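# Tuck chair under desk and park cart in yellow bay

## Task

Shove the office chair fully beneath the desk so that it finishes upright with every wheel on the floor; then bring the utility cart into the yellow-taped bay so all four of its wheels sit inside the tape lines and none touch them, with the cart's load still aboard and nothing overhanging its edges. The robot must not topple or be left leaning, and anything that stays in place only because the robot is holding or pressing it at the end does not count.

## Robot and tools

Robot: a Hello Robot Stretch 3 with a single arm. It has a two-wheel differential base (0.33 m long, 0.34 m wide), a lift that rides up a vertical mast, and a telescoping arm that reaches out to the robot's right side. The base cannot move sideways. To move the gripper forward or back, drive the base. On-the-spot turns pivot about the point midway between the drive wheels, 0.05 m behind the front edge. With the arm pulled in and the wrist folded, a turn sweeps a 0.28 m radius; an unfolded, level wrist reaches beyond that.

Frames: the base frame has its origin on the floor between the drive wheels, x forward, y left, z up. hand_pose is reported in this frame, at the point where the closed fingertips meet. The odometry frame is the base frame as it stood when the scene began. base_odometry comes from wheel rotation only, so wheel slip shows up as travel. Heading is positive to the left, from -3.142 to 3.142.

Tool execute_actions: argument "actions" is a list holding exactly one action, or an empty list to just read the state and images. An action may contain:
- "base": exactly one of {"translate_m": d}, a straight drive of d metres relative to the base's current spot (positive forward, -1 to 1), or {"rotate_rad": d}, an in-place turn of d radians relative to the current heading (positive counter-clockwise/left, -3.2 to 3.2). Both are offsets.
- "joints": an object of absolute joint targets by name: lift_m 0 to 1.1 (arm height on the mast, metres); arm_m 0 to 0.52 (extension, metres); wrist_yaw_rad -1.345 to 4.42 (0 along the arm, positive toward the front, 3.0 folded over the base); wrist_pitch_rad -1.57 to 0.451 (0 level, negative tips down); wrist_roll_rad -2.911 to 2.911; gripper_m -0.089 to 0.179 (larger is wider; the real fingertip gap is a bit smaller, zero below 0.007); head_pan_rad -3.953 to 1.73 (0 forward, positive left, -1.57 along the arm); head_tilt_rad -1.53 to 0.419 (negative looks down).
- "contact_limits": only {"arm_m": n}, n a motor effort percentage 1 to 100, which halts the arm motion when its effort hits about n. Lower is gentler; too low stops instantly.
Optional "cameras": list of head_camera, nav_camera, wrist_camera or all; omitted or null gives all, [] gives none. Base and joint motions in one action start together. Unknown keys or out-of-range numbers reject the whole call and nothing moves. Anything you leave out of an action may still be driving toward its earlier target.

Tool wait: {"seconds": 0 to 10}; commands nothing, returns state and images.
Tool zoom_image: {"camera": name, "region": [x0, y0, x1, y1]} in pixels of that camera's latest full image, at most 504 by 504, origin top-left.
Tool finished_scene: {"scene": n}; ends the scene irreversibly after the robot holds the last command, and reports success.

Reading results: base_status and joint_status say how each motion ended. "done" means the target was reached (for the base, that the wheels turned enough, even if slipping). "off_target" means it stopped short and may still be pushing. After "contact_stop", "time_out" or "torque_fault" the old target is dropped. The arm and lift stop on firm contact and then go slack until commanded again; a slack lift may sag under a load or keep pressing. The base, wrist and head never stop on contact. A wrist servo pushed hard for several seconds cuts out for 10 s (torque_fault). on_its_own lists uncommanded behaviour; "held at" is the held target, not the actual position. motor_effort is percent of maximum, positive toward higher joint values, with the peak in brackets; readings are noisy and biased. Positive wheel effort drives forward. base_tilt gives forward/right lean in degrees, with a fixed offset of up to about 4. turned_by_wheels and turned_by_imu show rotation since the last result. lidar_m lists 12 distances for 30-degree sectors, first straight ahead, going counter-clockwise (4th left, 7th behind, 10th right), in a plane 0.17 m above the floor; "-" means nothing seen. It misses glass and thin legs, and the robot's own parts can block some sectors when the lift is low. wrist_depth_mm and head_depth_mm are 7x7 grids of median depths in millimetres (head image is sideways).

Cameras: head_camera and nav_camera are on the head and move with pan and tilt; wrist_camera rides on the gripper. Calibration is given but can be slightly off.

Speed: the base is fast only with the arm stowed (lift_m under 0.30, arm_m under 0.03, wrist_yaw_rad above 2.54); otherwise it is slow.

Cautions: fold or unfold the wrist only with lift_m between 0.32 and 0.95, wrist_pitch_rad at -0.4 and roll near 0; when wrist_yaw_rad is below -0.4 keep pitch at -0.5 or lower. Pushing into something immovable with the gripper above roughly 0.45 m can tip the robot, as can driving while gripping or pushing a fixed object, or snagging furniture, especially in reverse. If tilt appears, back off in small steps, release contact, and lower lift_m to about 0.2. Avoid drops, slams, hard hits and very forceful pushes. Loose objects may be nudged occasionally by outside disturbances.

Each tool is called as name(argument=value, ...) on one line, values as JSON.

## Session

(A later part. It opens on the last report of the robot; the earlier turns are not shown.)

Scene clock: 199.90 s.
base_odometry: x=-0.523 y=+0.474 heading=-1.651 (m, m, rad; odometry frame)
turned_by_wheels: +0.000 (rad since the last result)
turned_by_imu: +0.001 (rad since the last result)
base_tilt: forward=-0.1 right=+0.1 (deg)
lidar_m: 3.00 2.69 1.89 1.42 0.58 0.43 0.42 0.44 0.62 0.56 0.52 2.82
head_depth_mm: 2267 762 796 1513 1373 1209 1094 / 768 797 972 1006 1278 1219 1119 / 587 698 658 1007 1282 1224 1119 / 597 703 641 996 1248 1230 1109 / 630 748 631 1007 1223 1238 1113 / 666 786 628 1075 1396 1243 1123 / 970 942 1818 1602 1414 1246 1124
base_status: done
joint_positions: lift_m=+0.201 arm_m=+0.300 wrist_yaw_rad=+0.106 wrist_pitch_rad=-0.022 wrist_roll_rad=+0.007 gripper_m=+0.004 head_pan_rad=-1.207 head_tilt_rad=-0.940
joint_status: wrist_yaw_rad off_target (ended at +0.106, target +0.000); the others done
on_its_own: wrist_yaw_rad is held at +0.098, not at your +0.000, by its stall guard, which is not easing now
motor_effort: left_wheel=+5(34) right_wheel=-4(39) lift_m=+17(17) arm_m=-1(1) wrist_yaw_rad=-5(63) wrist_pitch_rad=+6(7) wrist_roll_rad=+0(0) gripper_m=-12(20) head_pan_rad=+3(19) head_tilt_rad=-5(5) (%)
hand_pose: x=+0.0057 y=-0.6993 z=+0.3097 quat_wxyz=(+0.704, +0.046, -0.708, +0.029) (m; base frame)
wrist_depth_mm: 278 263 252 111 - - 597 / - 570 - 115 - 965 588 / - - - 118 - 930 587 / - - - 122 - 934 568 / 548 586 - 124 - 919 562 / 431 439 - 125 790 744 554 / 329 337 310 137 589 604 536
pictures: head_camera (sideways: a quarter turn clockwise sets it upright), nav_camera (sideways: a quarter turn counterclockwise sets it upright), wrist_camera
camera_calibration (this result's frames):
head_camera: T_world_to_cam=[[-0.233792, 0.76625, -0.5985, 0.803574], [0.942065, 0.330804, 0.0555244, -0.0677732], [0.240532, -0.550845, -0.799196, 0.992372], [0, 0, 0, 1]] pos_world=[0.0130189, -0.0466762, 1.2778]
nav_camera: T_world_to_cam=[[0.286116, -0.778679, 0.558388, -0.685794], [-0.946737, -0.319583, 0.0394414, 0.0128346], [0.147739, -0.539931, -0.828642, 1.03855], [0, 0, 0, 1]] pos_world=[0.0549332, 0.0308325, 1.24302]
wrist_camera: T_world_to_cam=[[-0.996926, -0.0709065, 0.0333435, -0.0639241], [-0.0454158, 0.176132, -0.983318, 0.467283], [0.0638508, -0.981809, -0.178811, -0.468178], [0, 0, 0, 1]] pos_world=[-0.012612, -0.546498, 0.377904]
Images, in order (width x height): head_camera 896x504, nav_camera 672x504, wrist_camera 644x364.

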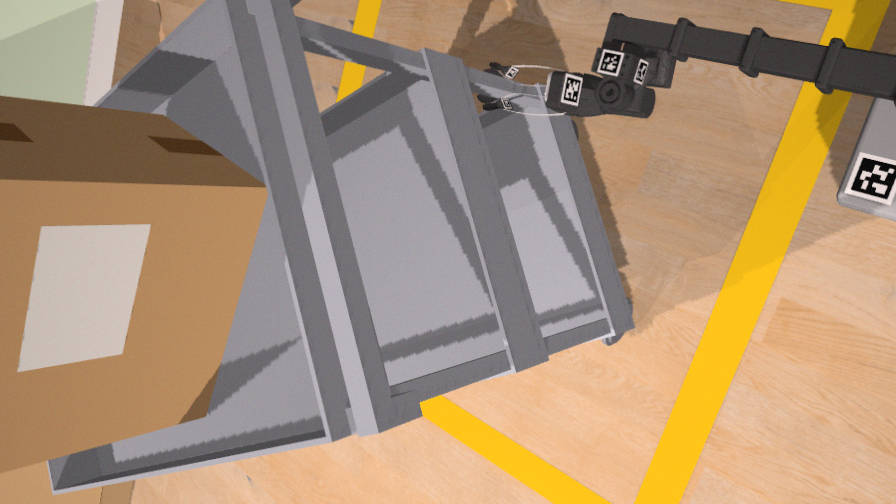

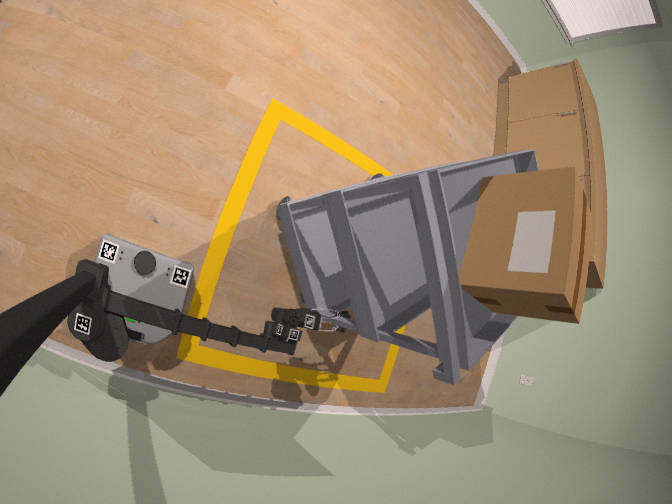

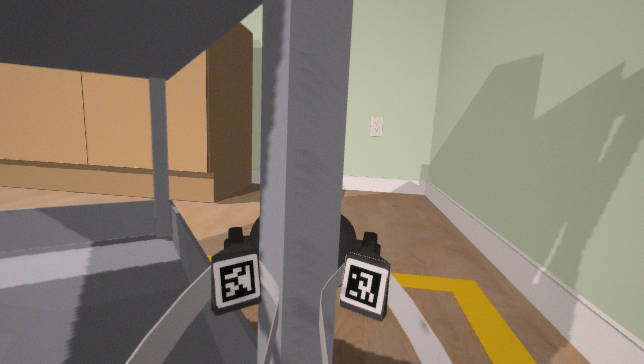

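South and east are tight; retract a bit.

execute_actions(actions=[{"base":{"translate_m":-0.03},"joints":{"arm_m":0.2}}], cameras=[])

execute_actions(actions=[{"joints":{"gripper_m":0.1}}], cameras=[])

execute_actions(actions=[{"joints":{"arm_m":0}}])

Scene clock: 207.97 s.
base_odometry: x=-0.521 y=+0.504 heading=-1.651 (m, m, rad; odometry frame)
turned_by_wheels: +0.000 (rad since the last result)
turned_by_imu: -0.002 (rad since the last result)
base_tilt: forward=-0.1 right=+0.0 (deg)
lidar_m: 3.03 2.70 1.90 1.31 0.54 0.40 0.39 0.41 0.57 0.50 0.49 0.51
head_depth_mm: 2240 2002 629 1480 1360 1227 1090 / 615 755 617 970 1126 1184 1117 / 526 623 622 991 1210 1218 1121 / 538 633 613 998 1178 1231 1113 / 581 697 707 985 1125 1233 1113 / 634 771 711 934 1353 1238 1122 / 2053 911 712 1538 1407 1255 1125
base_status: done
joint_positions: lift_m=+0.201 arm_m=+0.201 wrist_yaw_rad=+0.069 wrist_pitch_rad=-0.023 wrist_roll_rad=+0.007 gripper_m=+0.004 head_pan_rad=-1.207 head_tilt_rad=-0.940
joint_status: all done
on_its_own: wrist_yaw_rad is held at +0.098, not at your +0.000, by its stall guard, which is still easing
motor_effort: left_wheel=-9(24) right_wheel=+10(20) lift_m=+17(17) arm_m=-7(11) wrist_yaw_rad=+21(30) wrist_pitch_rad=+6(7) wrist_roll_rad=+0(0) gripper_m=-13(16) head_pan_rad=+3(3) head_tilt_rad=-4(5) (%)
hand_pose: x=-0.0038 y=-0.6006 z=+0.3096 quat_wxyz=(+0.705, +0.033, -0.708, +0.016) (m; base frame)
wrist_depth_mm: 279 263 252 114 - 814 514 / - 597 - 118 - 793 512 / - - - 121 - 790 491 / - - - 125 - 758 494 / 569 608 664 128 - 750 483 / 428 435 511 130 804 701 486 / 329 335 323 137 584 590 470
pictures: none
No camera images: the call's "cameras" was empty. Leave "cameras" out to get every camera's image.

Scene clock: 209.43 s.
base_odometry: x=-0.521 y=+0.504 heading=-1.651 (m, m, rad; odometry frame)
turned_by_wheels: +0.000 (rad since the last result)
turned_by_imu: +0.000 (rad since the last result)
base_tilt: forward=-0.1 right=+0.0 (deg)
lidar_m: 3.04 2.70 1.90 1.31 0.54 0.40 0.39 0.41 0.57 0.50 0.49 0.51
head_depth_mm: 2271 774 626 1487 1367 1229 1092 / 610 746 616 970 1166 1187 1116 / 526 619 623 992 1213 1221 1121 / 539 634 616 983 1177 1227 1111 / 582 698 706 983 1126 1242 1112 / 635 783 710 802 1352 1246 1116 / 2088 929 714 1547 1403 1249 1126
base_status: not commanded
joint_positions: lift_m=+0.201 arm_m=+0.200 wrist_yaw_rad=+0.050 wrist_pitch_rad=-0.023 wrist_roll_rad=+0.007 gripper_m=+0.100 head_pan_rad=-1.207 head_tilt_rad=-0.940
joint_status: all done
on_its_own: wrist_yaw_rad is held at +0.052, not at your +0.000, by its stall guard, which is not easing now
motor_effort: left_wheel=+1(9) right_wheel=+1(10) lift_m=+17(17) arm_m=-3(7) wrist_yaw_rad=+1(21) wrist_pitch_rad=+7(7) wrist_roll_rad=+0(0) gripper_m=-1(80) head_pan_rad=+3(2) head_tilt_rad=-4(4) (%)
hand_pose: x=-0.0086 y=-0.6006 z=+0.3096 quat_wxyz=(+0.705, +0.026, -0.709, +0.009) (m; base frame)
wrist_depth_mm: 275 261 252 114 - 800 498 / - 603 - 117 - 763 484 / - - - 122 - 753 487 / - - - 125 - 755 488 / 564 606 - 127 - 717 478 / 430 459 391 131 775 680 471 / 342 335 325 135 590 577 464
pictures: none
No camera images: the call's "cameras" was empty. Leave "cameras" out to get every camera's image.

Scene clock: 212.13 s.
base_odometry: x=-0.521 y=+0.504 heading=-1.651 (m, m, rad; odometry frame)
turned_by_wheels: +0.000 (rad since the last result)
turned_by_imu: -0.001 (rad since the last result)
base_tilt: forward=-0.1 right=-0.1 (deg)
lidar_m: 3.05 2.70 1.90 1.31 0.54 0.40 0.39 0.41 0.57 0.50 0.49 0.51
head_depth_mm: 2259 776 626 1488 1355 1214 1093 / 610 747 617 970 1197 1222 1114 / 526 619 623 993 1214 1223 1120 / 539 636 616 984 1173 1232 1111 / 582 698 706 983 1129 1240 1111 / 636 781 710 803 1351 1245 1120 / 2087 929 715 1543 1410 1255 1124
base_status: not commanded
joint_positions: lift_m=+0.201 arm_m=+0.001 wrist_yaw_rad=+0.052 wrist_pitch_rad=-0.023 wrist_roll_rad=+0.007 gripper_m=+0.100 head_pan_rad=-1.207 head_tilt_rad=-0.940
joint_status: all done
on_its_own: wrist_yaw_rad is held at +0.052, not at your +0.000, by its stall guard, which is not easing now
motor_effort: left_wheel=+0(0) right_wheel=+1(1) lift_m=+18(17) arm_m=-3(4) wrist_yaw_rad=+0(1) wrist_pitch_rad=+7(7) wrist_roll_rad=+0(0) gripper_m=-1(1) head_pan_rad=+4(3) head_tilt_rad=-4(4) (%)
hand_pose: x=-0.0083 y=-0.4010 z=+0.3096 quat_wxyz=(+0.705, +0.027, -0.709, +0.010) (m; base frame)
wrist_depth_mm: 275 259 262 292 - 753 489 / 651 576 523 - - 762 487 / - - - - - 761 478 / - - - - - 729 472 / 614 653 629 976 - 721 471 / 431 477 445 342 781 646 464 / 242 267 302 344 592 575 462
pictures: head_camera (sideways: a quarter turn clockwise sets it upright), nav_camera (sideways: a quarter turn counterclockwise sets it upright), wrist_camera
camera_calibration (this result's frames):
head_camera: T_world_to_cam=[[-0.233851, 0.766232, -0.5985, 0.803574], [0.942039, 0.330877, 0.0555244, -0.0677731], [0.240574, -0.550826, -0.799196, 0.992372], [0, 0, 0, 1]] pos_world=[0.0130225, -0.0466756, 1.2778]
nav_camera: T_world_to_cam=[[0.286176, -0.778657, 0.558388, -0.685794], [-0.946712, -0.319657, 0.0394414, 0.0128344], [0.147781, -0.53992, -0.828642, 1.03855], [0, 0, 0, 1]] pos_world=[0.0549309, 0.0308363, 1.24302]
wrist_camera: T_world_to_cam=[[-0.99931, -0.0163373, 0.0333674, -0.0348011], [-0.0357534, 0.178762, -0.983242, 0.415091], [0.0100987, -0.983757, -0.179223, -0.175456], [0, 0, 0, 1]] pos_world=[-0.0181643, -0.247377, 0.377851]
Images, in order (width x height): head_camera 896x504, nav_camera 672x504, wrist_camera 644x364.

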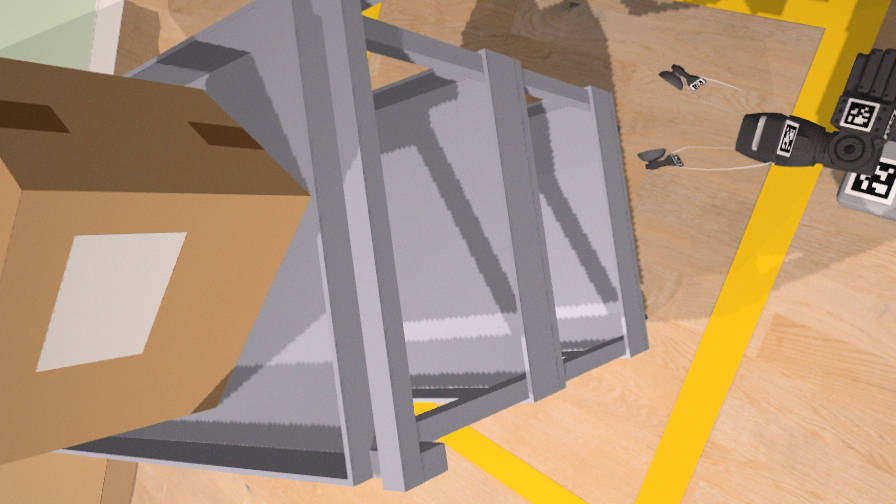

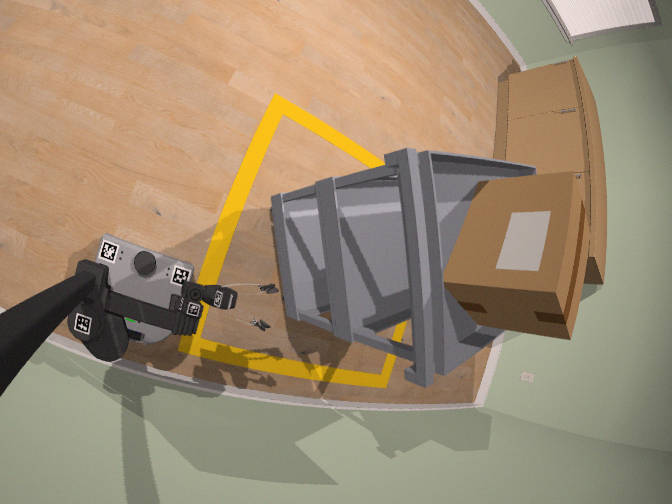

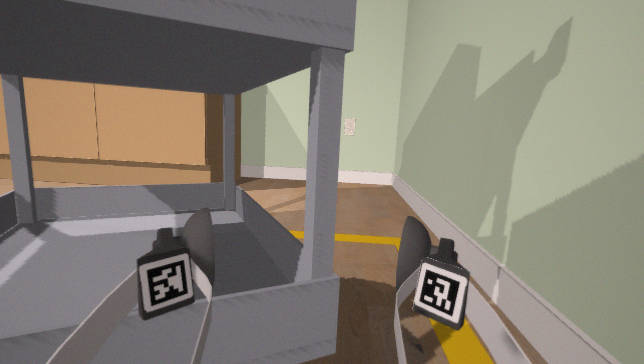

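execute_actions(actions=[{"joints":{"lift_m":0.02,"wrist_yaw_rad":0.2}}], cameras=["wrist_camera"])

Scene clock: 223.80 s.
base_odometry: x=-0.521 y=+0.504 heading=-1.651 (m, m, rad; odometry frame)
turned_by_wheels: +0.000 (rad since the last result)
turned_by_imu: -0.001 (rad since the last result)
base_tilt: forward=+0.0 right=+0.0 (deg)
lidar_m: 3.05 2.70 1.90 1.31 0.54 0.40 0.39 0.41 0.57 0.50 0.49 0.51
head_depth_mm: 2263 776 627 1473 1363 1210 1091 / 611 747 616 964 1198 1216 1110 / 526 619 622 993 1218 1229 1126 / 539 635 616 980 1177 1229 1108 / 583 699 703 981 1126 1239 1119 / 636 782 713 803 1352 1242 1123 / 2091 929 713 1535 1408 1248 1126
base_status: not commanded
joint_positions: lift_m=+0.075 arm_m=+0.000 wrist_yaw_rad=+0.198 wrist_pitch_rad=-0.017 wrist_roll_rad=+0.007 gripper_m=+0.100 head_pan_rad=-1.207 head_tilt_rad=-0.940
joint_status: lift_m contact_stop (moved -0.125 of -0.181); the others done
on_its_own: lift_m is slack since a contact_stop, until your next command for it (your +0.020 is given up)
motor_effort: left_wheel=-1(0) right_wheel=+1(1) lift_m=+43(100) arm_m=+0(3) wrist_yaw_rad=+1(3) wrist_pitch_rad=+5(6) wrist_roll_rad=+0(0) gripper_m=+1(0) head_pan_rad=+3(3) head_tilt_rad=-5(4) (%)
hand_pose: x=+0.0290 y=-0.3962 z=+0.1858 quat_wxyz=(+0.702, +0.076, -0.705, +0.064) (m; base frame)
wrist_depth_mm: - 646 635 - - - 654 / - - - - - - 640 / - 809 - - - - 635 / 235 249 272 292 - - 615 / 238 253 279 299 325 828 593 / 439 255 481 461 524 558 529 / 390 375 383 379 408 409 419
pictures: wrist_camera
ARM HIT: the arm struck its own base hard.
camera_calibration (this result's frames):
wrist_camera: T_world_to_cam=[[-0.986188, -0.16224, 0.0333303, -0.0515401], [-0.0605578, 0.165896, -0.984282, 0.289672], [0.154161, -0.972706, -0.17343, -0.194242], [0, 0, 0, 1]] pos_world=[-0.00334192, -0.245358, 0.25315]
Images, in order (width x height): wrist_camera 644x364.

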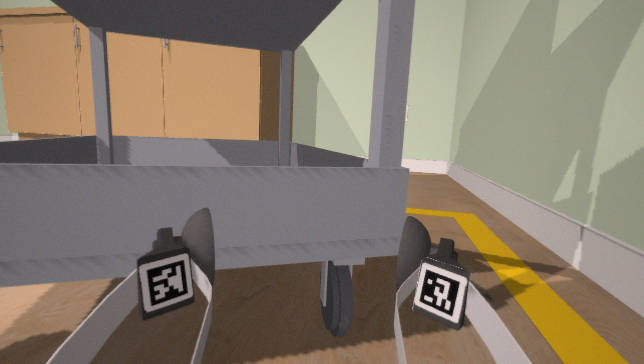

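finished_scene(scene=2)

The scene is finished: the task was done.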